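# Push the wheeled pedestal through the door into the bay

## Task

Get the wheeled (mobile) pedestal through the door that closes by itself and leave it parked in the yellow taped bay in the far room. All four of its wheels must be inside the tape and none may sit on the tape. The door has to have swung shut before you end the scene. You may use r1, r2 or both. At the end, release the pedestal and move the robots away from it. It must stay in place without any robot holding or bracing it. If either robot falls over or is left leaning, the task fails.

## Robot and tools

Robots: r1 and r2 are identical Hello Robot Stretch 3 units. Each has a differential base (0.33 m long, 0.34 m wide) with two drive wheels and a passive omni caster at the back. It also has a lift on a vertical mast, an arm that telescopes out to the robot's right, a wrist with yaw, pitch and roll, a two-finger gripper, and a pan/tilt head. The base cannot strafe, so to move the gripper forward you drive the base. Turning in place pivots about the midpoint of the drive wheels, 0.05 m behind the front edge. With the arm retracted and the wrist folded, a turn sweeps a circle of radius 0.28 m. An unfolded, level gripper reaches past that circle.

Frames: in the base frame the origin is on the floor between the drive wheels, with x forward, y left and z up. hand_pose is expressed in this frame, at the spot where the closed fingertips meet. With all wrist joints at zero, its x points up, its y points back toward the mast and its z points rearward. The odometry frame is the base frame as it was at the scene's start. base_odometry counts wheel rotation only, so any slip shows up as travel. Heading is positive to the left, within -3.142 to 3.142. Each robot reports only in its own frames. To judge where the robots are relative to each other, use the images, lidar_m or the depth grids.

execute_actions: "actions" is a list holding one action object, or nothing (an empty list just returns the state and images). The object is keyed "r1" and/or "r2". Each robot can take any of the following:
- "base" with exactly one command. translate_m is a relative drive in metres, from -1 to 1, positive forward. rotate_rad is a relative turn in radians, from -3.2 to 3.2, positive counter-clockwise seen from above. Both are measured from where the base was in the last reported state.
- "joints": absolute targets, given by name. lift_m 0 to 1.1 is the arm height. arm_m 0 to 0.52 is the extension. wrist_yaw_rad -1.345 to 4.42: 0 points along the arm, positive swings toward the front, 3.0 folds it over the base. wrist_pitch_rad -1.57 to 0.451: 0 is level, negative tips the fingers down. wrist_roll_rad -2.911 to 2.911: 0 puts the fingers side by side. gripper_m -0.089 to 0.179: larger is wider, and the real fingertip gap is somewhat less than the value. head_pan_rad -3.953 to 1.73: 0 is forward, positive is left, -1.57 looks along the arm. head_tilt_rad -1.53 to 0.419: negative looks down.
- "contact_limits": {"arm_m": effort percent, 1 to 100}. The arm motion halts at that effort. Lower values are gentler, but too low halts it immediately.

All commanded motions start together. An action lasts at most 15 s. A joint or robot that you leave out may keep driving toward its previous target. Any unknown key or out-of-range number rejects the whole call, and nothing moves. "cameras" lists camera names (r1_head_camera, r1_nav_camera, r1_wrist_camera and the same for r2), or "all". Leaving it out or passing null gives all cameras, and [] gives none. If one result reports a stop, the later calls in that same reply are skipped.

wait: "seconds" from 0 to 10. Nothing new is commanded, and the result looks like an empty execute_actions.

zoom_image: "camera" plus "region" [x0, y0, x1, y1] in pixels of that camera's latest full image, measured from its top-left corner. The region can be at most 504 by 504.

finished_scene: "scene" is the number of the current scene. It cannot be undone and it reports success. Call it only once the pedestal is parked, released, the robots are clear and the door is closed.

Results: base_status and joint_status give how each motion ended. "done" for the base means the wheels turned the commanded amount, even if they slipped. "off_target" means it stopped short and may still be pushing. After "contact_stop", "time_out" or "torque_fault" the target is dropped. A lift or arm that hits something firmly contact-stops and goes slack until it is commanded again. on_its_own covers things you didn't command, and its "held at" is a target, not a position. motor_effort is a percent of maximum, positive toward higher joint values, with the peak in brackets. It is noisy and biased. Positive wheel effort pushes forward. base_tilt is in degrees, with forward and right positive, and carries a fixed bias of up to about 4 degrees. lidar_m has 12 sectors of 30 degrees each, going counter-clockwise from straight ahead: the 4th is left, the 7th behind, the 10th right. "-" means nothing was seen. It scans a plane 0.17 m high with a range of 0.15 to 12 m, sees other robots, and misses clear objects. The robot's own mast and arm can block sectors 5, 6, 9 and 10. wrist_depth_mm (45 to 1000) and head_depth_mm (280 to 4000, in the sideways image) are 7x7 grids of depth in mm, starting at the top left. The pictures line gives the order of the images.

Speed: with lift_m below 0.30, arm_m below 0.03 and wrist_yaw_rad above 2.54, the base reaches 0.30 m/s and 1.9 rad/s. Otherwise it is capped at 0.10 m/s and 0.63 rad/s.

Cautions:
- Robots pressing into each other ends the run in failure. Once bases touch, any further driving presses hard, and no reading reports contact.
- The same drive command can differ by up to 2.5 cm per metre between the robots. A load held by both can then strain their hands and tip one over.
- Only fold or unfold the wrist with lift_m between 0.32 and 0.95, pitch -0.4 and roll near 0. Once it is folded, lift_m may go down to 0.25. With yaw below -0.4, keep pitch at -0.5 or lower.
- Pushing the arm against something fixed with the gripper above roughly 0.45 m can tip the robot. Pushing a second time after a contact_stop is even riskier.
- Driving while the gripper is hooked on something immovable, or snagging furniture (worst when reversing), can also tip it. If that happens, reverse the last move in small steps, pull the gripper free, and lower lift_m to about 0.2 if it still leans.
- The base, wrist and head do not stop on contact. Wrist servos shut off for 10 s (torque_fault) after sustained strain.
- Avoid drops, slams and hard pushes, and don't leave the pedestal resting on a robot.

Each tool is called after "Emit:" by a JSON object that holds its "fn" and its "kwargs".

## Session

Emit:
{"fn": "execute_actions", "kwargs": {"actions": []}}

Scene clock: 0.00 s.
r1.base_odometry: x=+0.000 y=+0.000 heading=+0.000 (m, m, rad; r1's odometry frame)
r1.turned_by_wheels: +0.000 (rad since the last result)
r1.turned_by_imu: +0.000 (rad since the last result)
r1.base_tilt: forward=+2.7 right=+0.0 (deg)
r1.lidar_m: 0.88 0.83 0.84 1.10 1.78 1.82 2.38 3.89 1.68 1.09 1.03 1.05
r1.head_depth_mm: 1194 1192 1194 1204 1194 1186 1181 / 1123 1119 1111 1109 1099 1091 1086 / 1035 1034 1026 1023 1020 1014 1008 / 968 960 956 952 950 944 938 / 901 897 894 894 889 883 879 / 846 844 843 837 835 833 830 / 798 794 791 791 788 787 784
r1.base_status: not commanded
r1.joint_positions: lift_m=+0.460 arm_m=-0.001 wrist_yaw_rad=+2.994 wrist_pitch_rad=-0.544 wrist_roll_rad=-0.001 gripper_m=+0.037 head_pan_rad=-0.001 head_tilt_rad=-0.025
r1.joint_status: not commanded
r1.motor_effort: left_wheel=-1 right_wheel=+0 lift_m=+35 arm_m=-1 wrist_yaw_rad=-1 wrist_pitch_rad=+7 wrist_roll_rad=+0 gripper_m=+0 head_pan_rad=+0 head_tilt_rad=+1 (%)
r1.hand_pose: x=+0.0091 y=+0.0606 z=+0.4456 quat_wxyz=(+0.240, +0.693, +0.140, +0.666) (m; r1's base frame)
r1.wrist_depth_mm: - - - - 931 750 626 / - - - - - 791 675 / 993 - - - 980 864 700 / 810 807 823 839 850 843 733 / 690 690 - 712 747 716 717 / 611 617 - 634 647 636 625 / 548 562 - - 558 569 559
r2.base_odometry: x=+0.000 y=+0.000 heading=+0.000 (m, m, rad; r2's odometry frame)
r2.turned_by_wheels: +0.000 (rad since the last result)
r2.turned_by_imu: +0.000 (rad since the last result)
r2.base_tilt: forward=+0.2 right=-1.5 (deg)
r2.lidar_m: 2.19 2.08 1.49 1.05 1.00 1.02 1.35 2.67 2.74 3.61 2.82 3.11
r2.head_depth_mm: 1972 2803 2921 2895 2913 2946 2442 / 1988 2669 2671 2692 2712 2699 2437 / 1991 2488 2506 2518 2517 2529 2409 / 2005 2354 2330 2364 2351 2381 2333 / 2014 2227 2208 2241 2236 2239 2222 / 2020 2100 2100 2101 2104 2110 2108 / 1952 1993 1989 2000 2008 2002 2001
r2.base_status: not commanded
r2.joint_positions: lift_m=+0.587 arm_m=+0.003 wrist_yaw_rad=+3.137 wrist_pitch_rad=-0.432 wrist_roll_rad=+0.007 gripper_m=+0.037 head_pan_rad=+0.016 head_tilt_rad=-0.009
r2.joint_status: not commanded
r2.motor_effort: left_wheel=+0 right_wheel=+1 lift_m=+31 arm_m=-1 wrist_yaw_rad=+0 wrist_pitch_rad=+4 wrist_roll_rad=+0 gripper_m=+0 head_pan_rad=-1 head_tilt_rad=+1 (%)
r2.hand_pose: x=-0.0203 y=+0.0749 z=+0.5967 quat_wxyz=(+0.154, +0.693, +0.150, +0.688) (m; r2's base frame)
r2.wrist_depth_mm: 724 800 - - - - - / 752 856 - - - - - / 789 924 - - - - - / 833 972 - - - - - / 871 - - - - - 981 / 878 908 902 870 - 820 818 / 786 761 771 751 713 695 713
pictures: r1_head_camera (sideways: a quarter turn clockwise sets it upright), r1_nav_camera (sideways: a quarter turn counterclockwise sets it upright), r1_wrist_camera, r2_head_camera (sideways: a quarter turn clockwise sets it upright), r2_nav_camera (sideways: a quarter turn counterclockwise sets it upright), r2_wrist_camera
Images, in order (width x height): r1_head_camera 896x504, r1_nav_camera 672x504, r1_wrist_camera 644x364, r2_head_camera 896x504, r2_nav_camera 672x504, r2_wrist_camera 644x364.

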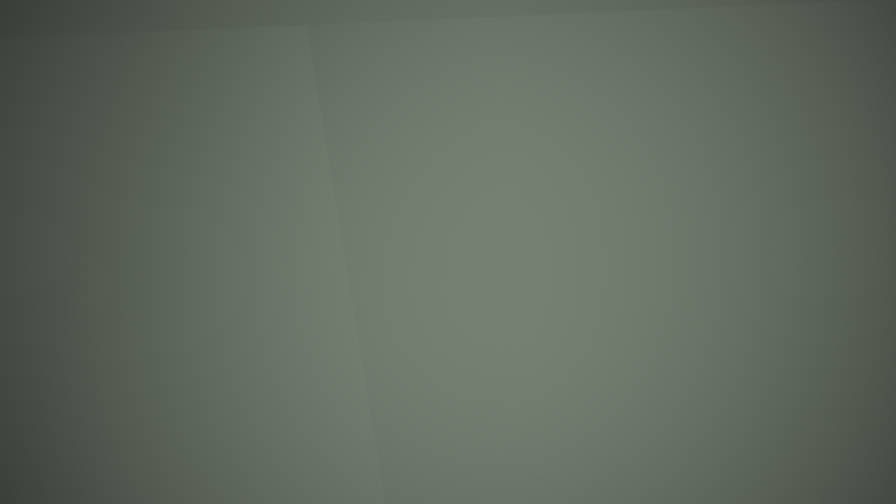

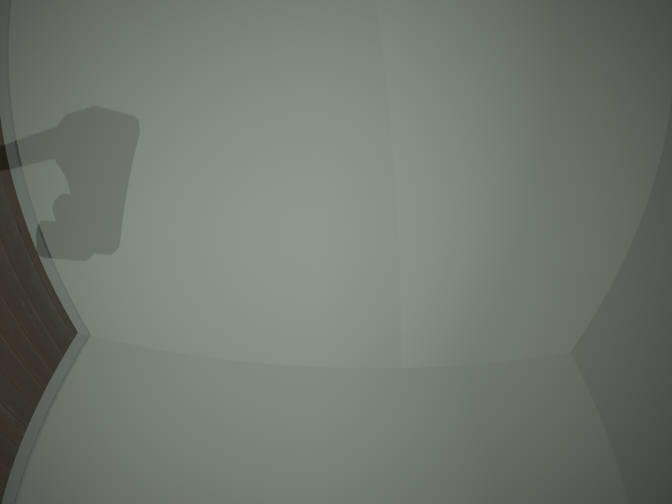

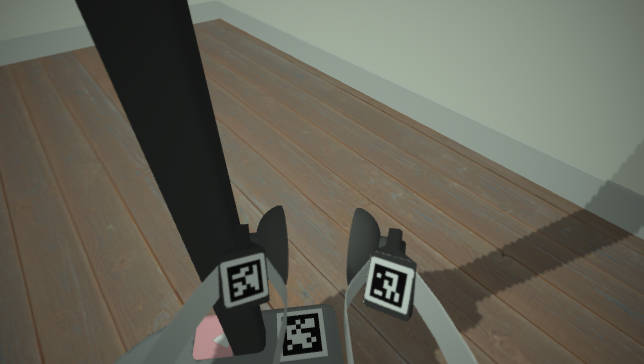

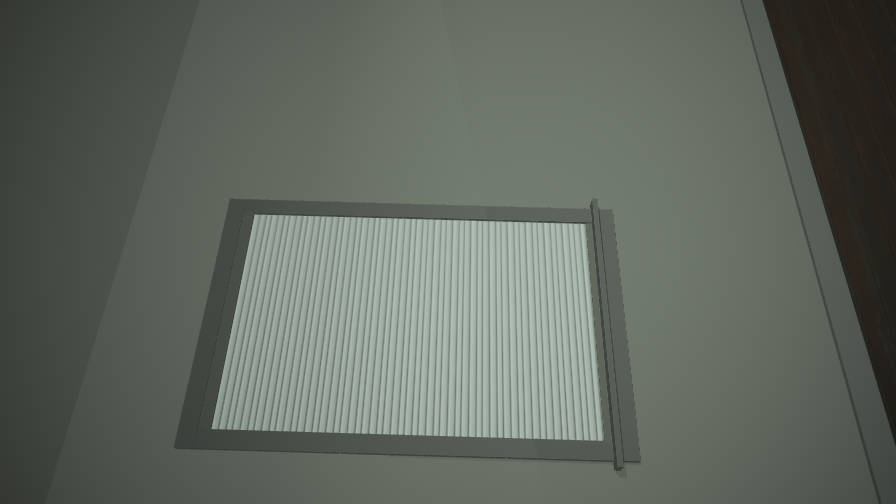

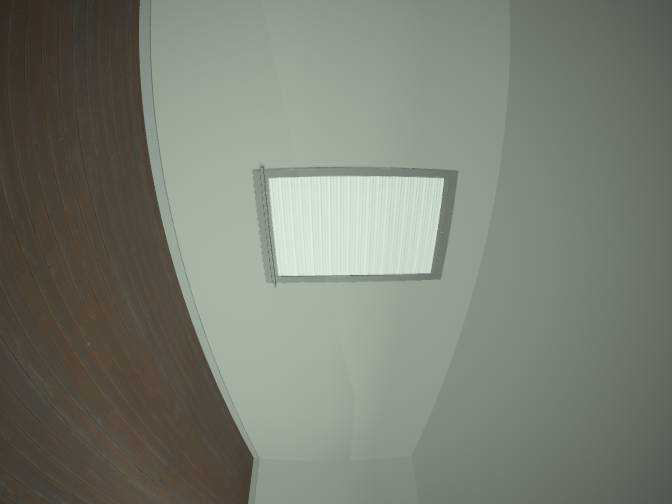

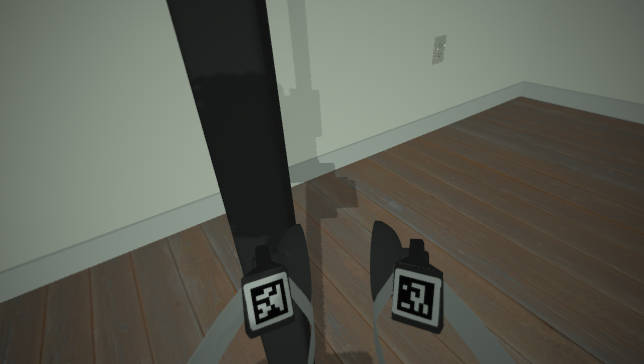

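Look around.

Emit:
{"fn": "execute_actions", "kwargs": {"actions": [{"r1":{"joints":{"head_pan_rad":-2.8,"head_tilt_rad":-0.4}},"r2":{"joints":{"head_pan_rad":-1.6,"head_tilt_rad":-0.4}}}], "cameras": ["r1_head_camera","r1_nav_camera","r2_head_camera","r2_nav_camera"]}}

Scene clock: 2.13 s.
r1.base_odometry: x=+0.000 y=+0.000 heading=+0.000 (m, m, rad; r1's odometry frame)
r1.turned_by_wheels: +0.000 (rad since the last result)
r1.turned_by_imu: +0.001 (rad since the last result)
r1.base_tilt: forward=+2.7 right=+0.1 (deg)
r1.lidar_m: 0.87 0.83 0.84 1.10 1.79 1.82 2.38 3.90 1.68 1.09 1.03 1.05
r1.head_depth_mm: 3102 3248 3393 3317 2425 1836 1480 / 3734 3908 - 3551 2448 1855 1486 / 3759 3983 - 3581 2467 1856 1491 / 3678 3868 - 3662 2463 1869 1503 / 3582 3794 - 3709 2519 1877 1518 / 3481 3702 3869 3787 2529 1906 1523 / 3442 3599 3840 3856 2526 1917 1530
r1.base_status: not commanded
r1.joint_positions: lift_m=+0.460 arm_m=-0.001 wrist_yaw_rad=+2.994 wrist_pitch_rad=-0.544 wrist_roll_rad=-0.001 gripper_m=+0.037 head_pan_rad=-2.793 head_tilt_rad=-0.395
r1.joint_status: all done
r1.motor_effort: left_wheel=-1(1) right_wheel=+0(0) lift_m=+35(35) arm_m=-1(1) wrist_yaw_rad=-1(0) wrist_pitch_rad=+7(8) wrist_roll_rad=+0(0) gripper_m=+0(0) head_pan_rad=-5(50) head_tilt_rad=-1(18) (%)
r1.hand_pose: x=+0.0091 y=+0.0606 z=+0.4456 quat_wxyz=(+0.240, +0.693, +0.140, +0.666) (m; r1's base frame)
r1.wrist_depth_mm: - - - - 930 736 623 / - - - - - 806 668 / 977 - - - 965 855 701 / 809 835 827 847 827 812 756 / 695 710 - 711 727 726 721 / 614 621 - 633 641 645 637 / 547 561 - - 558 576 562
r2.base_odometry: x=+0.000 y=+0.000 heading=+0.000 (m, m, rad; r2's odometry frame)
r2.turned_by_wheels: +0.000 (rad since the last result)
r2.turned_by_imu: +0.001 (rad since the last result)
r2.base_tilt: forward=+0.2 right=-1.5 (deg)
r2.lidar_m: 2.19 2.08 1.49 1.05 1.00 1.02 1.35 2.67 2.74 3.59 2.82 3.12
r2.head_depth_mm: 3068 3187 3311 3295 2413 1830 1476 / 3396 3560 3756 3548 2407 1827 1478 / 3818 - - 3512 2402 1814 1474 / - - - 3510 2417 1822 1470 / - - - 3490 2387 1826 1468 / - - - 3463 2368 1810 1464 / - - - 3449 2385 1821 1466
r2.base_status: not commanded
r2.joint_positions: lift_m=+0.587 arm_m=+0.003 wrist_yaw_rad=+3.137 wrist_pitch_rad=-0.432 wrist_roll_rad=+0.007 gripper_m=+0.037 head_pan_rad=-1.593 head_tilt_rad=-0.395
r2.joint_status: all done
r2.motor_effort: left_wheel=+0(0) right_wheel=+1(1) lift_m=+31(31) arm_m=-1(1) wrist_yaw_rad=+1(0) wrist_pitch_rad=+4(3) wrist_roll_rad=+0(0) gripper_m=+0(1) head_pan_rad=-5(60) head_tilt_rad=-1(17) (%)
r2.hand_pose: x=-0.0203 y=+0.0749 z=+0.5967 quat_wxyz=(+0.154, +0.693, +0.150, +0.688) (m; r2's base frame)
r2.wrist_depth_mm: 733 782 - - - - - / 767 846 - - - - - / 794 890 - - - - - / 849 971 - - - - - / 903 - - - - - 981 / 903 909 900 848 - 831 817 / 794 785 761 750 705 716 694
pictures: r1_head_camera (sideways: a quarter turn clockwise sets it upright), r1_nav_camera (sideways: a quarter turn counterclockwise sets it upright), r2_head_camera (sideways: a quarter turn clockwise sets it upright), r2_nav_camera (sideways: a quarter turn counterclockwise sets it upright)
Images, in order (width x height): r1_head_camera 896x504, r1_nav_camera 672x504, r2_head_camera 896x504, r2_nav_camera 672x504.

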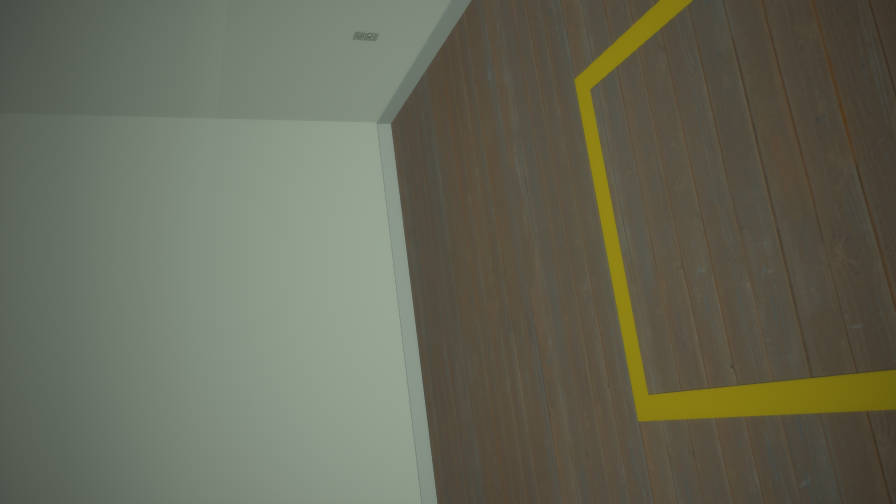

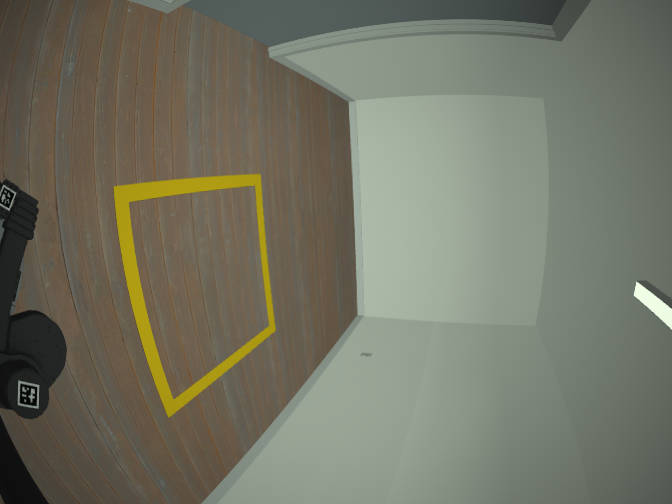

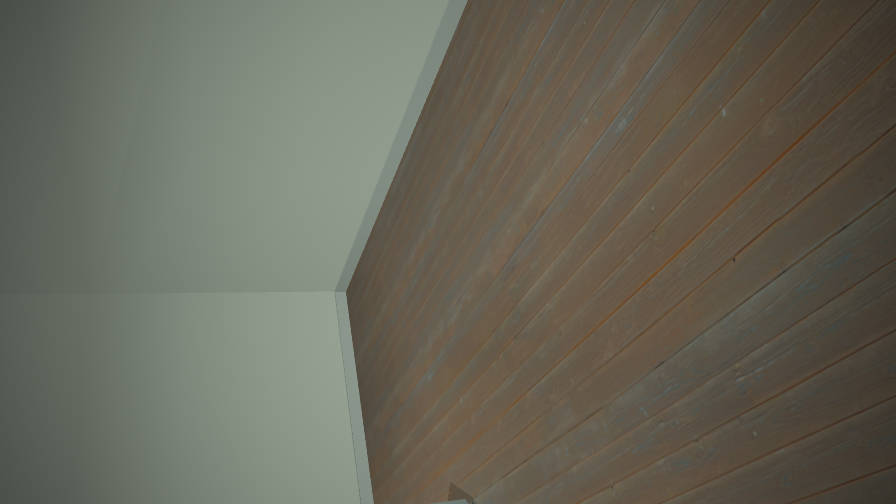

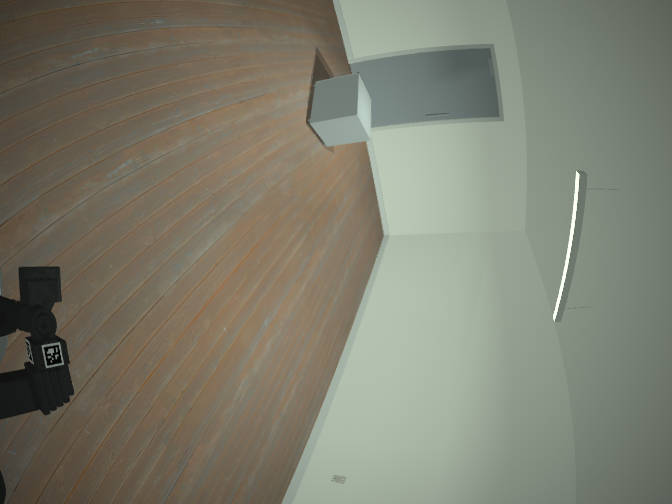

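Emit:
{"fn": "execute_actions", "kwargs": {"actions": [{"r1":{"joints":{"head_pan_rad":-1.8,"head_tilt_rad":-0.4}},"r2":{"joints":{"head_pan_rad":-0.7,"head_tilt_rad":-0.3}}}], "cameras": ["r1_head_camera","r1_nav_camera","r2_head_camera","r2_nav_camera"]}}

Scene clock: 3.50 s.
r1.base_odometry: x=+0.000 y=+0.000 heading=+0.000 (m, m, rad; r1's odometry frame)
r1.turned_by_wheels: +0.000 (rad since the last result)
r1.turned_by_imu: +0.000 (rad since the last result)
r1.base_tilt: forward=+2.6 right=+0.0 (deg)
r1.lidar_m: 0.87 0.83 0.85 1.10 1.78 1.83 2.38 3.88 1.68 1.09 1.03 1.05
r1.head_depth_mm: 1980 2140 2298 2525 2419 1835 1475 / 1803 1934 2086 2283 2348 1834 1486 / 1605 1698 1810 1942 2091 1851 1496 / 1432 1514 1609 1704 1828 1751 1500 / 1208 1280 1343 1427 1501 1599 1507 / 1116 1163 1222 1280 1345 1424 1460 / 1025 1067 1118 1165 1223 1281 1347
r1.base_status: not commanded
r1.joint_positions: lift_m=+0.460 arm_m=-0.001 wrist_yaw_rad=+2.994 wrist_pitch_rad=-0.544 wrist_roll_rad=-0.001 gripper_m=+0.037 head_pan_rad=-1.807 head_tilt_rad=-0.395
r1.joint_status: all done
r1.motor_effort: left_wheel=-1(1) right_wheel=+0(0) lift_m=+35(35) arm_m=-1(1) wrist_yaw_rad=-1(0) wrist_pitch_rad=+7(8) wrist_roll_rad=+0(0) gripper_m=+0(0) head_pan_rad=+3(51) head_tilt_rad=-1(5) (%)
r1.hand_pose: x=+0.0091 y=+0.0606 z=+0.4456 quat_wxyz=(+0.240, +0.693, +0.140, +0.666) (m; r1's base frame)
r1.wrist_depth_mm: - - - - 933 745 623 / - - - - - 804 672 / 971 - - - 978 878 715 / 829 822 829 837 828 825 752 / 710 707 - 728 719 717 703 / 613 615 - 635 636 633 636 / 551 557 - - 551 566 567
r2.base_odometry: x=+0.000 y=+0.000 heading=+0.000 (m, m, rad; r2's odometry frame)
r2.turned_by_wheels: +0.000 (rad since the last result)
r2.turned_by_imu: +0.000 (rad since the last result)
r2.base_tilt: forward=+0.2 right=-1.5 (deg)
r2.lidar_m: 2.19 2.08 1.49 1.05 1.00 1.02 1.35 2.67 2.74 3.61 2.83 3.10
r2.head_depth_mm: - - - 3857 2815 2036 1594 / - - - - 2830 2039 1600 / - - - - 2778 2025 1596 / - - - - 2790 2006 1587 / - - - - 2764 2020 1586 / 3676 3928 - 3980 2780 2019 1583 / 3155 3258 3345 3498 2774 2016 1584
r2.base_status: not commanded
r2.joint_positions: lift_m=+0.587 arm_m=+0.003 wrist_yaw_rad=+3.137 wrist_pitch_rad=-0.432 wrist_roll_rad=+0.007 gripper_m=+0.037 head_pan_rad=-0.707 head_tilt_rad=-0.310
r2.joint_status: all done
r2.motor_effort: left_wheel=+0(0) right_wheel=+1(1) lift_m=+31(31) arm_m=-1(0) wrist_yaw_rad=+1(0) wrist_pitch_rad=+4(4) wrist_roll_rad=+0(0) gripper_m=+0(0) head_pan_rad=+4(57) head_tilt_rad=+3(10) (%)
r2.hand_pose: x=-0.0203 y=+0.0749 z=+0.5967 quat_wxyz=(+0.154, +0.693, +0.150, +0.688) (m; r2's base frame)
r2.wrist_depth_mm: 711 785 - - - - - / 752 875 - - - - - / 809 896 - - - - - / 849 947 - - - - - / 880 - - - - - 947 / 898 914 886 853 - 820 826 / 811 774 769 740 710 728 710
pictures: r1_head_camera (sideways: a quarter turn clockwise sets it upright), r1_nav_camera (sideways: a quarter turn counterclockwise sets it upright), r2_head_camera (sideways: a quarter turn clockwise sets it upright), r2_nav_camera (sideways: a quarter turn counterclockwise sets it upright)
Images, in order (width x height): r1_head_camera 896x504, r1_nav_camera 672x504, r2_head_camera 896x504, r2_nav_camera 672x504.

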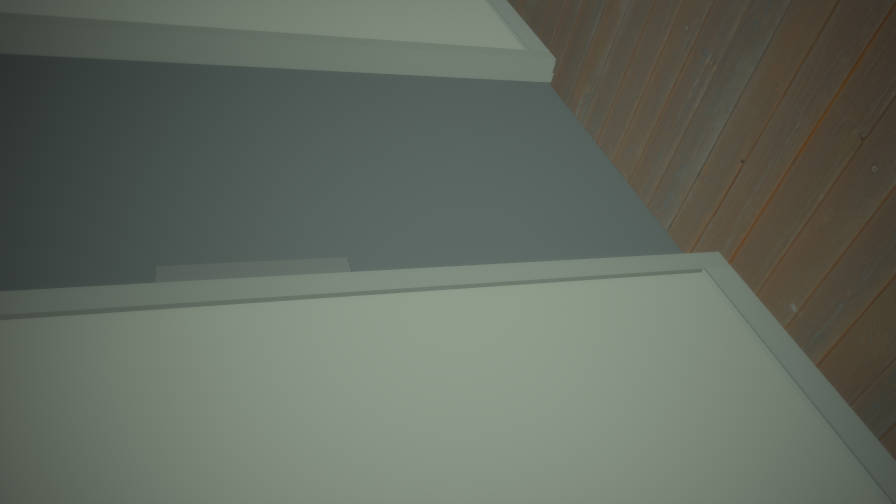

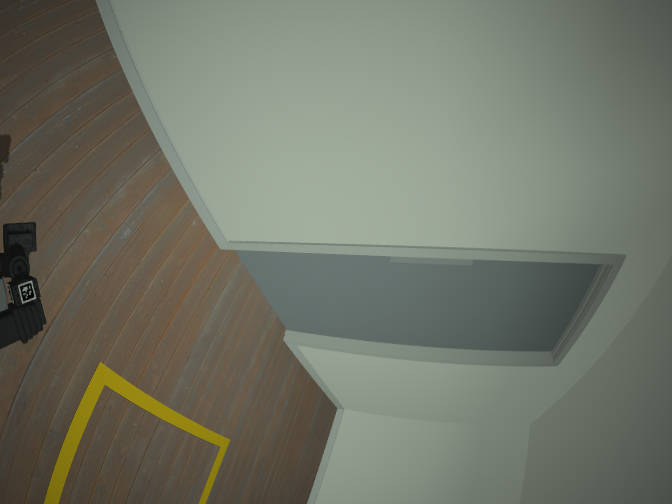

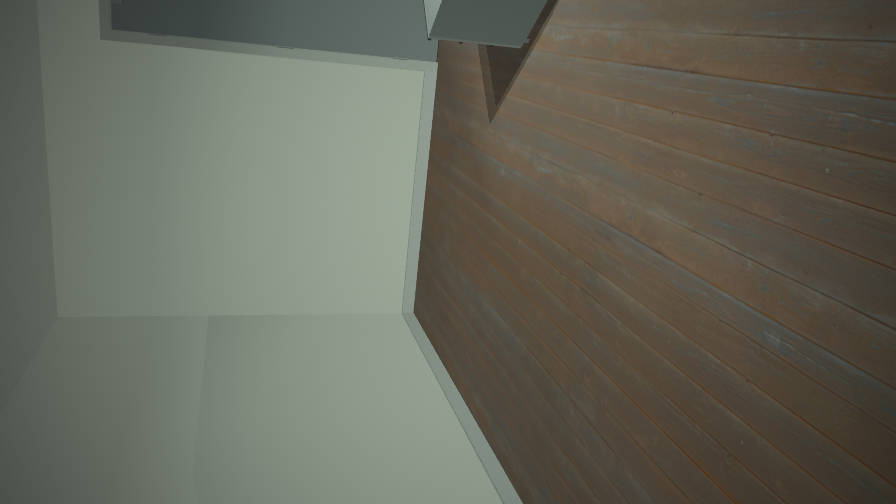

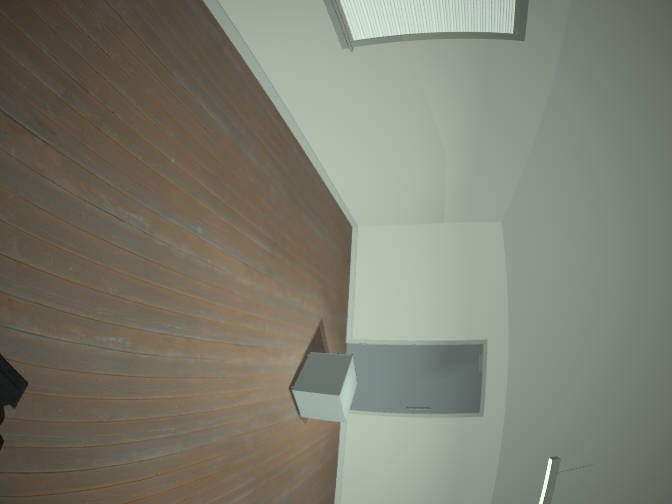

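Emit:
{"fn": "execute_actions", "kwargs": {"actions": [{"r1":{"base":{"rotate_rad":-2.55},"joints":{"head_pan_rad":0,"head_tilt_rad":-0.5,"lift_m":0.27}},"r2":{"base":{"rotate_rad":-1.0},"joints":{"head_pan_rad":0,"head_tilt_rad":-0.3,"lift_m":0.27}}}], "cameras": ["r1_head_camera","r1_nav_camera","r2_head_camera","r2_nav_camera"]}}

Scene clock: 8.73 s.
r1.base_odometry: x=+0.000 y=+0.000 heading=-2.550 (m, m, rad; r1's odometry frame)
r1.turned_by_wheels: -2.550 (rad since the last result)
r1.turned_by_imu: -2.548 (rad since the last result)
r1.base_tilt: forward=+2.7 right=+0.1 (deg)
r1.lidar_m: 3.70 1.41 1.06 1.03 1.07 0.85 0.83 0.86 1.20 1.78 1.87 2.58
r1.head_depth_mm: 3447 3763 - 2800 2085 1643 1375 / 3521 3758 - 2836 2087 1667 1374 / 3505 3770 - 2846 2132 1670 1386 / 3489 3768 - 2901 2131 1681 1383 / 3494 3809 - 2916 2141 1685 1397 / 3517 3778 3971 2981 2152 1699 1393 / 3394 3307 3335 2865 2182 1713 1411
r1.base_status: done
r1.joint_positions: lift_m=+0.271 arm_m=-0.001 wrist_yaw_rad=+2.994 wrist_pitch_rad=-0.544 wrist_roll_rad=-0.001 gripper_m=+0.037 head_pan_rad=-0.007 head_tilt_rad=-0.495
r1.joint_status: all done
r1.motor_effort: left_wheel=+3(12) right_wheel=-5(9) lift_m=+20(35) arm_m=-1(1) wrist_yaw_rad=-1(0) wrist_pitch_rad=+8(8) wrist_roll_rad=+0(0) gripper_m=+0(0) head_pan_rad=+4(51) head_tilt_rad=-2(7) (%)
r1.hand_pose: x=+0.0091 y=+0.0605 z=+0.2560 quat_wxyz=(+0.240, +0.693, +0.140, +0.666) (m; r1's base frame)
r1.wrist_depth_mm: 918 - 934 - - - - / 813 - 832 840 863 861 883 / 662 673 678 674 690 693 703 / 549 543 565 557 580 566 574 / 478 494 - - 488 493 488 / - - - - 429 428 430 / - - - - 377 380 379
r2.base_odometry: x=+0.000 y=+0.000 heading=-1.000 (m, m, rad; r2's odometry frame)
r2.turned_by_wheels: -1.000 (rad since the last result)
r2.turned_by_imu: -0.982 (rad since the last result)
r2.base_tilt: forward=+0.2 right=-1.5 (deg)
r2.lidar_m: 2.83 2.93 2.15 2.08 1.41 1.04 1.00 1.04 1.42 2.67 2.78 3.79
r2.head_depth_mm: - - - - 2836 2042 1599 / - - - 3812 2824 2029 1591 / - - - 3069 2801 2025 1587 / - - - - 2778 2017 1592 / - - - - 2773 2019 1588 / - - - - 2745 2012 1583 / - - - - 2761 1999 1577
r2.base_status: done
r2.joint_positions: lift_m=+0.270 arm_m=+0.003 wrist_yaw_rad=+3.137 wrist_pitch_rad=-0.432 wrist_roll_rad=+0.007 gripper_m=+0.037 head_pan_rad=-0.007 head_tilt_rad=-0.310
r2.joint_status: all done
r2.motor_effort: left_wheel=+3(7) right_wheel=-3(5) lift_m=+28(28) arm_m=-1(1) wrist_yaw_rad=+0(1) wrist_pitch_rad=+4(3) wrist_roll_rad=+0(0) gripper_m=+0(0) head_pan_rad=+4(49) head_tilt_rad=+2(1) (%)
r2.hand_pose: x=-0.0203 y=+0.0748 z=+0.2797 quat_wxyz=(+0.154, +0.693, +0.150, +0.688) (m; r2's base frame)
r2.wrist_depth_mm: - - - - - - - / - - - - - - - / - - - - 937 898 852 / 795 784 770 736 702 678 666 / 619 612 600 578 587 563 545 / 527 516 521 - - 466 464 / 444 - - - 402 401 397
pictures: r1_head_camera (sideways: a quarter turn clockwise sets it upright), r1_nav_camera (sideways: a quarter turn counterclockwise sets it upright), r2_head_camera (sideways: a quarter turn clockwise sets it upright), r2_nav_camera (sideways: a quarter turn counterclockwise sets it upright)
Images, in order (width x height): r1_head_camera 896x504, r1_nav_camera 672x504, r2_head_camera 896x504, r2_nav_camera 672x504.

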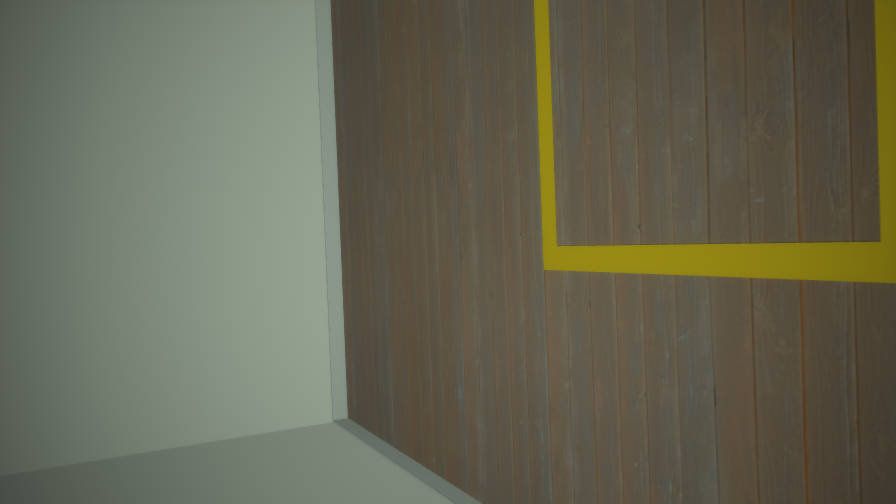

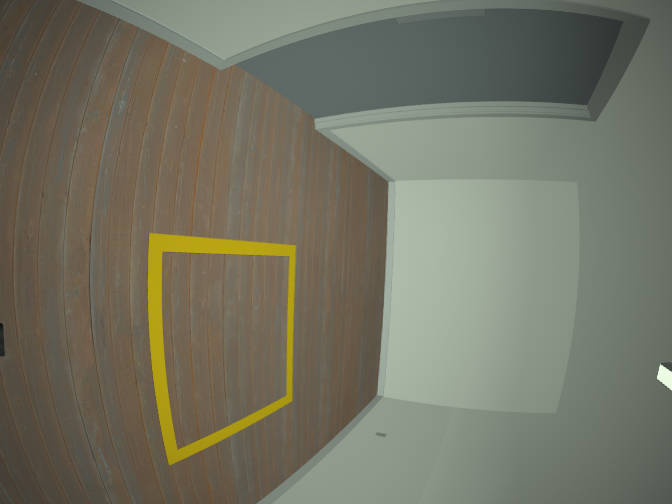

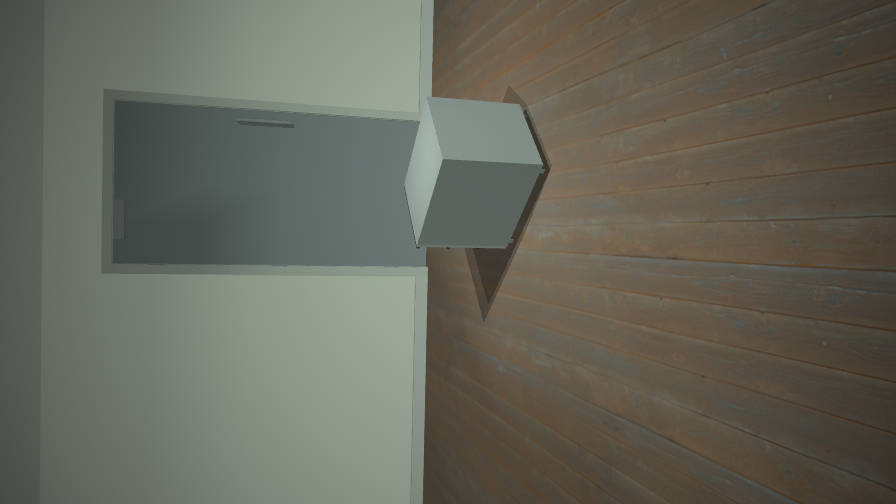

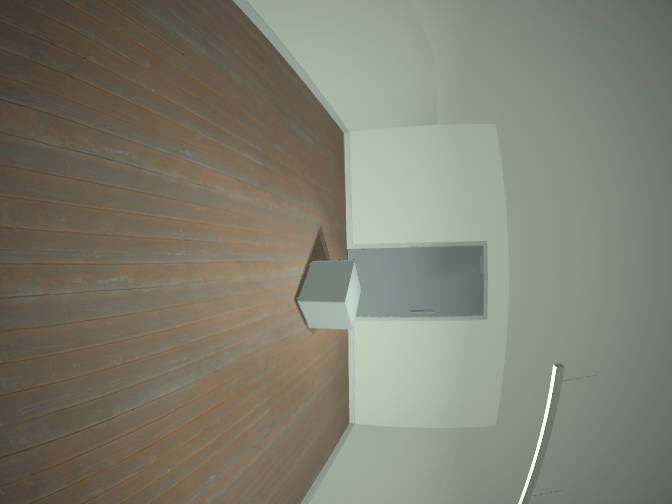

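Emit:
{"fn": "execute_actions", "kwargs": {"actions": [{"r1":{"base":{"translate_m":1.0}},"r2":{"base":{"rotate_rad":0.3}}}], "cameras": []}}

Emit:
{"fn": "execute_actions", "kwargs": {"actions": [{"r1":{"base":{"translate_m":0.45}},"r2":{"base":{"translate_m":1.0}}}], "cameras": []}}

Emit:
{"fn": "execute_actions", "kwargs": {"actions": [{"r1":{"base":{"rotate_rad":1.57}},"r2":{"base":{"translate_m":1.0}}}], "cameras": []}}

Emit:
{"fn": "execute_actions", "kwargs": {"actions": [{"r2":{"base":{"translate_m":0.9},"joints":{"head_pan_rad":-1.2,"head_tilt_rad":-0.7}}}], "cameras": ["r1_head_camera","r1_nav_camera","r2_head_camera","r2_nav_camera"]}}

Scene clock: 14.57 s.
r1.base_odometry: x=-0.830 y=-0.558 heading=-2.550 (m, m, rad; r1's odometry frame)
r1.turned_by_wheels: +0.000 (rad since the last result)
r1.turned_by_imu: +0.004 (rad since the last result)
r1.base_tilt: forward=+2.7 right=+0.1 (deg)
r1.lidar_m: 2.93 1.47 1.11 1.00 1.05 1.47 1.81 1.90 1.85 1.80 1.88 2.63
r1.head_depth_mm: 2584 2773 3037 2790 2082 1648 1367 / 2582 2778 3057 2882 2101 1671 1370 / 2611 2812 3058 2871 2122 1667 1376 / 2597 2769 3054 2882 2111 1670 1384 / 2569 2794 3045 2912 2136 1681 1394 / 2604 2822 3060 2973 2155 1700 1391 / 2599 2778 2994 2840 2166 1706 1400
r1.base_status: done
r1.joint_positions: lift_m=+0.271 arm_m=-0.001 wrist_yaw_rad=+2.994 wrist_pitch_rad=-0.544 wrist_roll_rad=-0.001 gripper_m=+0.037 head_pan_rad=-0.007 head_tilt_rad=-0.495
r1.joint_status: not commanded
r1.motor_effort: left_wheel=+3(14) right_wheel=-5(7) lift_m=+20(20) arm_m=+0(1) wrist_yaw_rad=+1(1) wrist_pitch_rad=+7(8) wrist_roll_rad=+0(0) gripper_m=+0(0) head_pan_rad=+4(4) head_tilt_rad=-1(2) (%)
r1.hand_pose: x=+0.0091 y=+0.0605 z=+0.2560 quat_wxyz=(+0.240, +0.693, +0.140, +0.666) (m; r1's base frame)
r1.wrist_depth_mm: 907 - 939 - - - - / 833 - 838 827 853 873 875 / 674 667 674 674 678 696 695 / 553 559 563 574 564 570 571 / 476 489 - - 497 489 492 / - - - - 427 424 431 / - - - - 380 377 377
r2.base_odometry: x=+0.000 y=+0.000 heading=-0.700 (m, m, rad; r2's odometry frame)
r2.turned_by_wheels: +0.300 (rad since the last result)
r2.turned_by_imu: +0.296 (rad since the last result)
r2.base_tilt: forward=+0.2 right=-1.5 (deg)
r2.lidar_m: 3.92 2.36 2.08 1.89 1.13 1.00 1.00 1.18 2.15 2.68 3.17 2.83
r2.head_depth_mm: - - - 3897 2818 2039 1601 / - - - - 2783 2049 1598 / - - - - 2792 2032 1589 / - - - - 2795 2020 1589 / - - - - 2762 2017 1586 / 3667 3873 - 3921 2762 2025 1585 / 3186 3278 3381 3475 2777 2016 1577
r2.base_status: done
r2.joint_positions: lift_m=+0.270 arm_m=+0.003 wrist_yaw_rad=+3.137 wrist_pitch_rad=-0.432 wrist_roll_rad=+0.007 gripper_m=+0.037 head_pan_rad=-0.007 head_tilt_rad=-0.309
r2.joint_status: not commanded
r2.motor_effort: left_wheel=-2(7) right_wheel=+3(9) lift_m=+28(28) arm_m=-1(1) wrist_yaw_rad=+0(1) wrist_pitch_rad=+3(4) wrist_roll_rad=+0(0) gripper_m=+0(0) head_pan_rad=+3(4) head_tilt_rad=+3(3) (%)
r2.hand_pose: x=-0.0203 y=+0.0748 z=+0.2797 quat_wxyz=(+0.154, +0.693, +0.150, +0.688) (m; r2's base frame)
r2.wrist_depth_mm: 849 - - - - - - / 849 - - - - - - / 861 - - - 926 900 866 / 824 786 760 735 723 688 667 / 646 619 610 587 583 560 546 / 523 514 514 - - 469 458 / 452 - - - 400 404 402
pictures: none
No camera images: the call's "cameras" was empty. Leave "cameras" out to get every camera's image.

Scene clock: 19.50 s.
r1.base_odometry: x=-1.203 y=-0.809 heading=-2.549 (m, m, rad; r1's odometry frame)
r1.turned_by_wheels: +0.000 (rad since the last result)
r1.turned_by_imu: +0.003 (rad since the last result)
r1.base_tilt: forward=+2.7 right=+0.0 (deg)
r1.lidar_m: 2.49 1.38 1.10 1.07 1.11 1.45 2.26 2.36 1.87 1.82 1.89 2.56
r1.head_depth_mm: 2177 2340 2543 2693 2062 1650 1367 / 2173 2348 2574 2705 2099 1656 1375 / 2193 2350 2547 2685 2104 1672 1385 / 2172 2344 2558 2737 2101 1671 1388 / 2179 2366 2528 2742 2148 1689 1394 / 2185 2375 2542 2735 2149 1703 1406 / 2168 2355 2557 2702 2163 1710 1409
r1.base_status: done
r1.joint_positions: lift_m=+0.271 arm_m=-0.001 wrist_yaw_rad=+2.994 wrist_pitch_rad=-0.544 wrist_roll_rad=-0.001 gripper_m=+0.037 head_pan_rad=-0.007 head_tilt_rad=-0.495
r1.joint_status: not commanded
r1.motor_effort: left_wheel=+3(13) right_wheel=-4(8) lift_m=+20(20) arm_m=-1(1) wrist_yaw_rad=+1(0) wrist_pitch_rad=+8(8) wrist_roll_rad=+0(0) gripper_m=+0(0) head_pan_rad=+4(3) head_tilt_rad=-1(2) (%)
r1.hand_pose: x=+0.0091 y=+0.0605 z=+0.2560 quat_wxyz=(+0.240, +0.693, +0.140, +0.666) (m; r1's base frame)
r1.wrist_depth_mm: 908 - - - - - - / 819 - 842 845 849 872 883 / 669 662 675 672 697 693 696 / 554 543 564 563 558 575 573 / 471 492 - - 493 485 492 / - - - - 434 428 425 / - - - - 377 383 382
r2.base_odometry: x=+0.765 y=-0.644 heading=-0.700 (m, m, rad; r2's odometry frame)
r2.turned_by_wheels: +0.000 (rad since the last result)
r2.turned_by_imu: +0.006 (rad since the last result)
r2.base_tilt: forward=+0.2 right=-1.5 (deg)
r2.lidar_m: 3.30 2.02 1.78 1.78 2.13 1.95 1.95 2.31 2.96 2.97 3.52 1.96
r2.head_depth_mm: 3324 3470 3633 3778 2807 2054 1596 / 3353 3572 3697 3847 2808 2026 1593 / 3495 3674 3854 - 2826 2025 1591 / 3599 3774 3983 - 2800 2032 1597 / 3674 3838 - - 2779 2011 1594 / 3118 3288 3393 3525 2765 2019 1585 / 2679 2770 2818 2974 2749 2018 1580
r2.base_status: done
r2.joint_positions: lift_m=+0.270 arm_m=+0.003 wrist_yaw_rad=+3.137 wrist_pitch_rad=-0.432 wrist_roll_rad=+0.007 gripper_m=+0.037 head_pan_rad=-0.007 head_tilt_rad=-0.309
r2.joint_status: not commanded
r2.motor_effort: left_wheel=-3(6) right_wheel=+3(7) lift_m=+28(29) arm_m=-1(1) wrist_yaw_rad=+0(0) wrist_pitch_rad=+4(4) wrist_roll_rad=+0(0) gripper_m=+0(0) head_pan_rad=+4(3) head_tilt_rad=+4(2) (%)
r2.hand_pose: x=-0.0203 y=+0.0748 z=+0.2797 quat_wxyz=(+0.154, +0.693, +0.150, +0.688) (m; r2's base frame)
r2.wrist_depth_mm: - - - - - - - / - - - - - - - / - - - - 942 889 868 / 831 791 750 733 710 691 665 / 637 624 603 582 600 561 551 / 519 519 526 - - 465 461 / 443 - - - 404 404 400
pictures: none
No camera images: the call's "cameras" was empty. Leave "cameras" out to get every camera's image.

Scene clock: 24.43 s.
r1.base_odometry: x=-1.203 y=-0.809 heading=-0.980 (m, m, rad; r1's odometry frame)
r1.turned_by_wheels: +1.570 (rad since the last result)
r1.turned_by_imu: +1.570 (rad since the last result)
r1.base_tilt: forward=+2.7 right=+0.1 (deg)
r1.lidar_m: 1.07 1.06 1.43 2.26 2.35 1.88 1.82 1.89 2.57 2.48 1.39 1.10
r1.head_depth_mm: 899 973 1057 1155 1275 1436 1366 / 899 970 1058 1160 1287 1430 1370 / 898 971 1054 1159 1282 1432 1381 / 896 971 1051 1154 1287 1432 1393 / 895 966 1055 1150 1283 1418 1393 / 896 971 1055 1157 1278 1431 1396 / 899 966 1049 1142 1218 1332 1398
r1.base_status: done
r1.joint_positions: lift_m=+0.271 arm_m=-0.001 wrist_yaw_rad=+2.994 wrist_pitch_rad=-0.544 wrist_roll_rad=-0.001 gripper_m=+0.037 head_pan_rad=-0.007 head_tilt_rad=-0.495
r1.joint_status: not commanded
r1.motor_effort: left_wheel=-5(12) right_wheel=+3(9) lift_m=+20(20) arm_m=-1(1) wrist_yaw_rad=-1(1) wrist_pitch_rad=+8(7) wrist_roll_rad=+0(0) gripper_m=+0(0) head_pan_rad=+3(4) head_tilt_rad=-1(2) (%)
r1.hand_pose: x=+0.0091 y=+0.0605 z=+0.2560 quat_wxyz=(+0.240, +0.693, +0.140, +0.666) (m; r1's base frame)
r1.wrist_depth_mm: - - - - - - - / 815 - 860 847 861 853 896 / 654 658 665 672 692 697 695 / 553 554 562 563 573 570 573 / 477 498 - - 495 488 495 / - - - - 433 425 431 / - - - - 378 379 382
r2.base_odometry: x=+1.529 y=-1.289 heading=-0.700 (m, m, rad; r2's odometry frame)
r2.turned_by_wheels: +0.000 (rad since the last result)
r2.turned_by_imu: +0.006 (rad since the last result)
r2.base_tilt: forward=+0.2 right=-1.5 (deg)
r2.lidar_m: 2.75 1.67 1.48 1.49 1.77 2.89 2.90 3.45 3.26 3.26 1.29 1.38
r2.head_depth_mm: 2491 2597 2695 2863 2853 2045 1603 / 2560 2652 2816 2915 2812 2042 1601 / 2613 2764 2898 3035 2779 2044 1598 / 2700 2862 3015 3157 2797 2029 1598 / 2801 2973 3097 3297 2765 2029 1579 / 2582 2682 2811 2884 2771 2025 1579 / 2209 2267 2356 2431 2476 2020 1590
r2.base_status: done
r2.joint_positions: lift_m=+0.270 arm_m=+0.003 wrist_yaw_rad=+3.137 wrist_pitch_rad=-0.432 wrist_roll_rad=+0.007 gripper_m=+0.037 head_pan_rad=-0.007 head_tilt_rad=-0.309
r2.joint_status: not commanded
r2.motor_effort: left_wheel=-3(6) right_wheel=+3(6) lift_m=+28(28) arm_m=-1(1) wrist_yaw_rad=+0(1) wrist_pitch_rad=+4(4) wrist_roll_rad=+0(0) gripper_m=+0(0) head_pan_rad=+3(4) head_tilt_rad=+2(3) (%)
r2.hand_pose: x=-0.0203 y=+0.0748 z=+0.2797 quat_wxyz=(+0.154, +0.693, +0.150, +0.688) (m; r2's base frame)
r2.wrist_depth_mm: - - - - - - - / - - - - - - - / - - - - 932 876 852 / 800 782 757 718 699 683 663 / 627 618 602 587 587 559 540 / 523 517 519 - - 463 462 / 446 - - - 401 404 401
pictures: none
No camera images: the call's "cameras" was empty. Leave "cameras" out to get every camera's image.

Scene clock: 29.13 s.
r1.base_odometry: x=-1.203 y=-0.809 heading=-0.980 (m, m, rad; r1's odometry frame)
r1.turned_by_wheels: +0.000 (rad since the last result)
r1.turned_by_imu: +0.001 (rad since the last result)
r1.base_tilt: forward=+2.6 right=+0.0 (deg)
r1.lidar_m: 1.07 1.07 1.44 2.26 2.36 1.88 1.82 1.89 2.57 2.48 1.40 1.11
r1.head_depth_mm: 901 973 1061 1162 1284 1440 1368 / 898 974 1057 1158 1287 1435 1368 / 898 970 1057 1156 1283 1426 1375 / 899 973 1054 1156 1273 1436 1389 / 897 969 1055 1156 1268 1424 1389 / 898 970 1056 1156 1276 1425 1393 / 898 964 1052 1136 1217 1326 1405
r1.base_status: not commanded
r1.joint_positions: lift_m=+0.271 arm_m=-0.001 wrist_yaw_rad=+2.994 wrist_pitch_rad=-0.544 wrist_roll_rad=-0.001 gripper_m=+0.037 head_pan_rad=-0.007 head_tilt_rad=-0.495
r1.joint_status: not commanded
r1.motor_effort: left_wheel=-5(5) right_wheel=+3(3) lift_m=+20(20) arm_m=-1(1) wrist_yaw_rad=+1(0) wrist_pitch_rad=+7(8) wrist_roll_rad=+0(0) gripper_m=+0(0) head_pan_rad=+3(5) head_tilt_rad=-2(2) (%)
r1.hand_pose: x=+0.0091 y=+0.0605 z=+0.2560 quat_wxyz=(+0.240, +0.693, +0.140, +0.666) (m; r1's base frame)
r1.wrist_depth_mm: - - - - - - - / 829 - 827 853 850 874 889 / 655 661 680 671 686 674 694 / 554 552 559 559 566 577 571 / 474 499 - - 487 490 497 / - - - - 431 426 428 / - - - - 377 380 383
r2.base_odometry: x=+2.217 y=-1.869 heading=-0.701 (m, m, rad; r2's odometry frame)
r2.turned_by_wheels: +0.000 (rad since the last result)
r2.turned_by_imu: +0.006 (rad since the last result)
r2.base_tilt: forward=+0.2 right=-1.6 (deg)
r2.lidar_m: 2.07 1.36 1.21 1.21 1.45 2.69 3.74 3.98 1.20 0.95 1.31 2.06
r2.head_depth_mm: 3357 3582 2667 1262 1334 1405 1216 / 3384 3628 2678 1263 1327 1406 1217 / 3042 3342 2673 1925 1626 1407 1220 / 2715 3036 2665 2050 1667 1414 1220 / 2462 2687 2666 2052 1678 1417 1215 / 2254 2451 2564 2066 1669 1408 1219 / 2076 2259 2438 2060 1670 1407 1216
r2.base_status: done
r2.joint_positions: lift_m=+0.270 arm_m=+0.003 wrist_yaw_rad=+3.137 wrist_pitch_rad=-0.432 wrist_roll_rad=+0.007 gripper_m=+0.037 head_pan_rad=-1.193 head_tilt_rad=-0.691
r2.joint_status: all done
r2.motor_effort: left_wheel=-2(6) right_wheel=+4(8) lift_m=+28(28) arm_m=-1(1) wrist_yaw_rad=+0(0) wrist_pitch_rad=+4(4) wrist_roll_rad=+0(0) gripper_m=+0(0) head_pan_rad=-5(58) head_tilt_rad=-3(19) (%)
r2.hand_pose: x=-0.0203 y=+0.0748 z=+0.2797 quat_wxyz=(+0.154, +0.693, +0.150, +0.688) (m; r2's base frame)
r2.wrist_depth_mm: - - - - - - 947 / - - - - - - - / - - - - 923 908 861 / 808 780 758 723 712 671 665 / 642 618 614 584 594 552 546 / 526 517 520 - - 468 460 / 453 - - - 403 407 396
pictures: r1_head_camera (sideways: a quarter turn clockwise sets it upright), r1_nav_camera (sideways: a quarter turn counterclockwise sets it upright), r2_head_camera (sideways: a quarter turn clockwise sets it upright), r2_nav_camera (sideways: a quarter turn counterclockwise sets it upright)
Images, in order (width x height): r1_head_camera 896x504, r1_nav_camera 672x504, r2_head_camera 896x504, r2_nav_camera 672x504.

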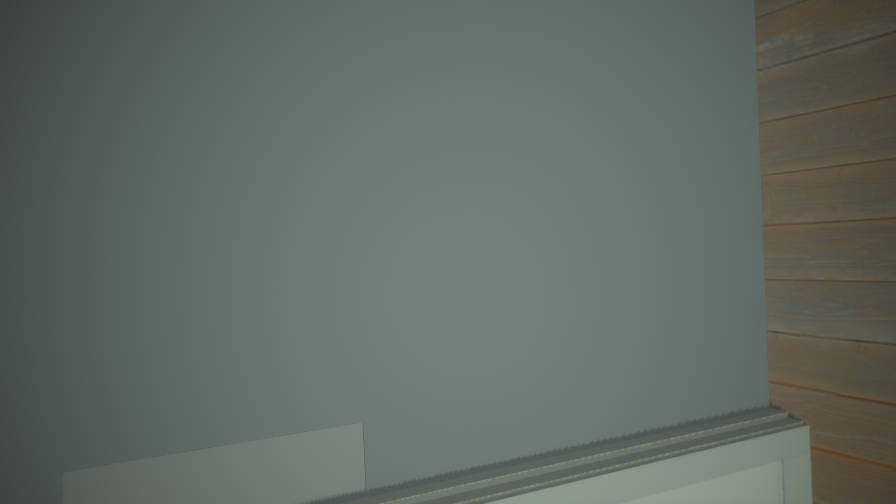

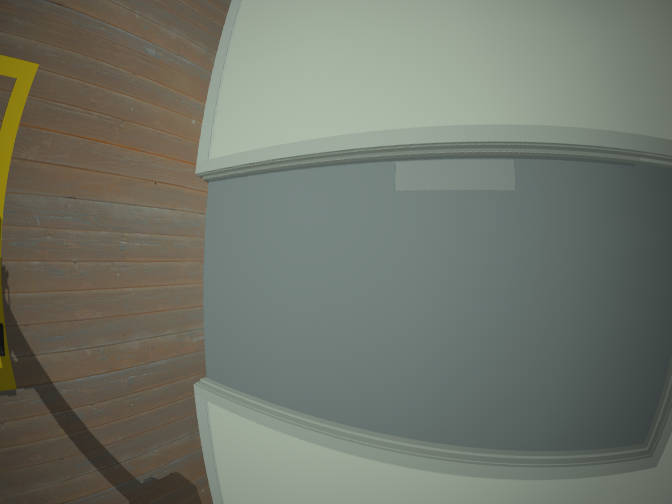

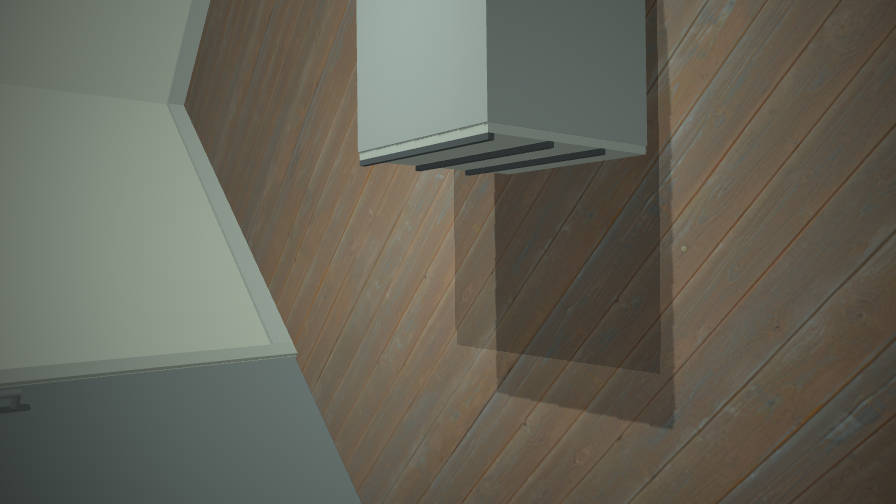

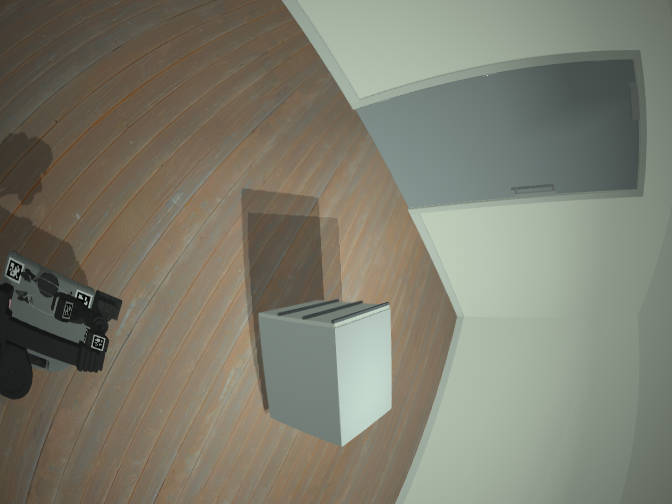

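Emit:
{"fn": "execute_actions", "kwargs": {"actions": [{"r1":{"base":{"translate_m":0.9},"joints":{"head_tilt_rad":-0.8}},"r2":{"base":{"rotate_rad":-3.1},"joints":{"head_pan_rad":0,"head_tilt_rad":-0.7}}}], "cameras": []}}

Scene clock: 34.73 s.
r1.base_odometry: x=-0.702 y=-1.557 heading=-0.980 (m, m, rad; r1's odometry frame)
r1.turned_by_wheels: +0.000 (rad since the last result)
r1.turned_by_imu: +0.004 (rad since the last result)
r1.base_tilt: forward=+2.7 right=+0.0 (deg)
r1.lidar_m: 0.18 0.18 0.25 0.40 2.34 2.80 2.71 2.81 2.58 0.63 0.25 0.18
r1.head_depth_mm: - - - - - 300 385 / - - - - - 298 383 / - - - - - 297 380 / - - - - - 296 378 / - - - - - 294 376 / - - - - - 293 373 / - - - - - 298 371
r1.base_status: done
r1.joint_positions: lift_m=+0.271 arm_m=-0.001 wrist_yaw_rad=+2.994 wrist_pitch_rad=-0.544 wrist_roll_rad=-0.001 gripper_m=+0.037 head_pan_rad=-0.007 head_tilt_rad=-0.791
r1.joint_status: all done
r1.motor_effort: left_wheel=-5(11) right_wheel=+4(9) lift_m=+20(20) arm_m=-1(1) wrist_yaw_rad=+0(0) wrist_pitch_rad=+8(8) wrist_roll_rad=+0(0) gripper_m=+0(0) head_pan_rad=+3(4) head_tilt_rad=-3(17) (%)
r1.hand_pose: x=+0.0091 y=+0.0605 z=+0.2559 quat_wxyz=(+0.240, +0.693, +0.140, +0.666) (m; r1's base frame)
r1.wrist_depth_mm: - - - 849 396 263 188 / 824 - 831 775 438 269 189 / 659 678 672 643 466 271 190 / 552 559 559 564 484 275 194 / 473 497 - - 446 280 195 / - - - - 409 287 197 / - - - - 379 291 201
r2.base_odometry: x=+2.217 y=-1.869 heading=+2.483 (m, m, rad; r2's odometry frame)
r2.turned_by_wheels: -3.100 (rad since the last result)
r2.turned_by_imu: -3.047 (rad since the last result)
r2.base_tilt: forward=+0.2 right=-1.5 (deg)
r2.lidar_m: 3.76 3.85 1.15 0.95 2.26 2.06 2.05 1.33 1.21 1.22 1.51 3.01
r2.head_depth_mm: 3179 3417 2646 2049 1667 1403 1219 / 3281 3557 2647 2061 1661 1404 1216 / 3454 3640 2650 2059 1674 1403 1216 / 3565 3792 2656 2058 1672 1412 1217 / 3726 3819 2667 2059 1666 1406 1213 / 3840 3772 2670 2058 1671 1408 1217 / - 3778 2671 2046 1669 1406 1215
r2.base_status: done
r2.joint_positions: lift_m=+0.270 arm_m=+0.003 wrist_yaw_rad=+3.137 wrist_pitch_rad=-0.432 wrist_roll_rad=+0.007 gripper_m=+0.037 head_pan_rad=-0.007 head_tilt_rad=-0.692
r2.joint_status: all done
r2.motor_effort: left_wheel=+2(10) right_wheel=-2(6) lift_m=+28(28) arm_m=-1(1) wrist_yaw_rad=+0(0) wrist_pitch_rad=+4(3) wrist_roll_rad=+0(0) gripper_m=+0(0) head_pan_rad=+4(58) head_tilt_rad=-3(4) (%)
r2.hand_pose: x=-0.0203 y=+0.0748 z=+0.2797 quat_wxyz=(+0.154, +0.693, +0.150, +0.688) (m; r2's base frame)
r2.wrist_depth_mm: - - - 892 - - - / - - - - - - - / - - - - 914 905 863 / 802 803 768 730 708 686 682 / 638 609 614 581 597 551 552 / 517 508 502 - - 471 457 / 449 - - - 398 407 395
pictures: none
No camera images: the call's "cameras" was empty. Leave "cameras" out to get every camera's image.


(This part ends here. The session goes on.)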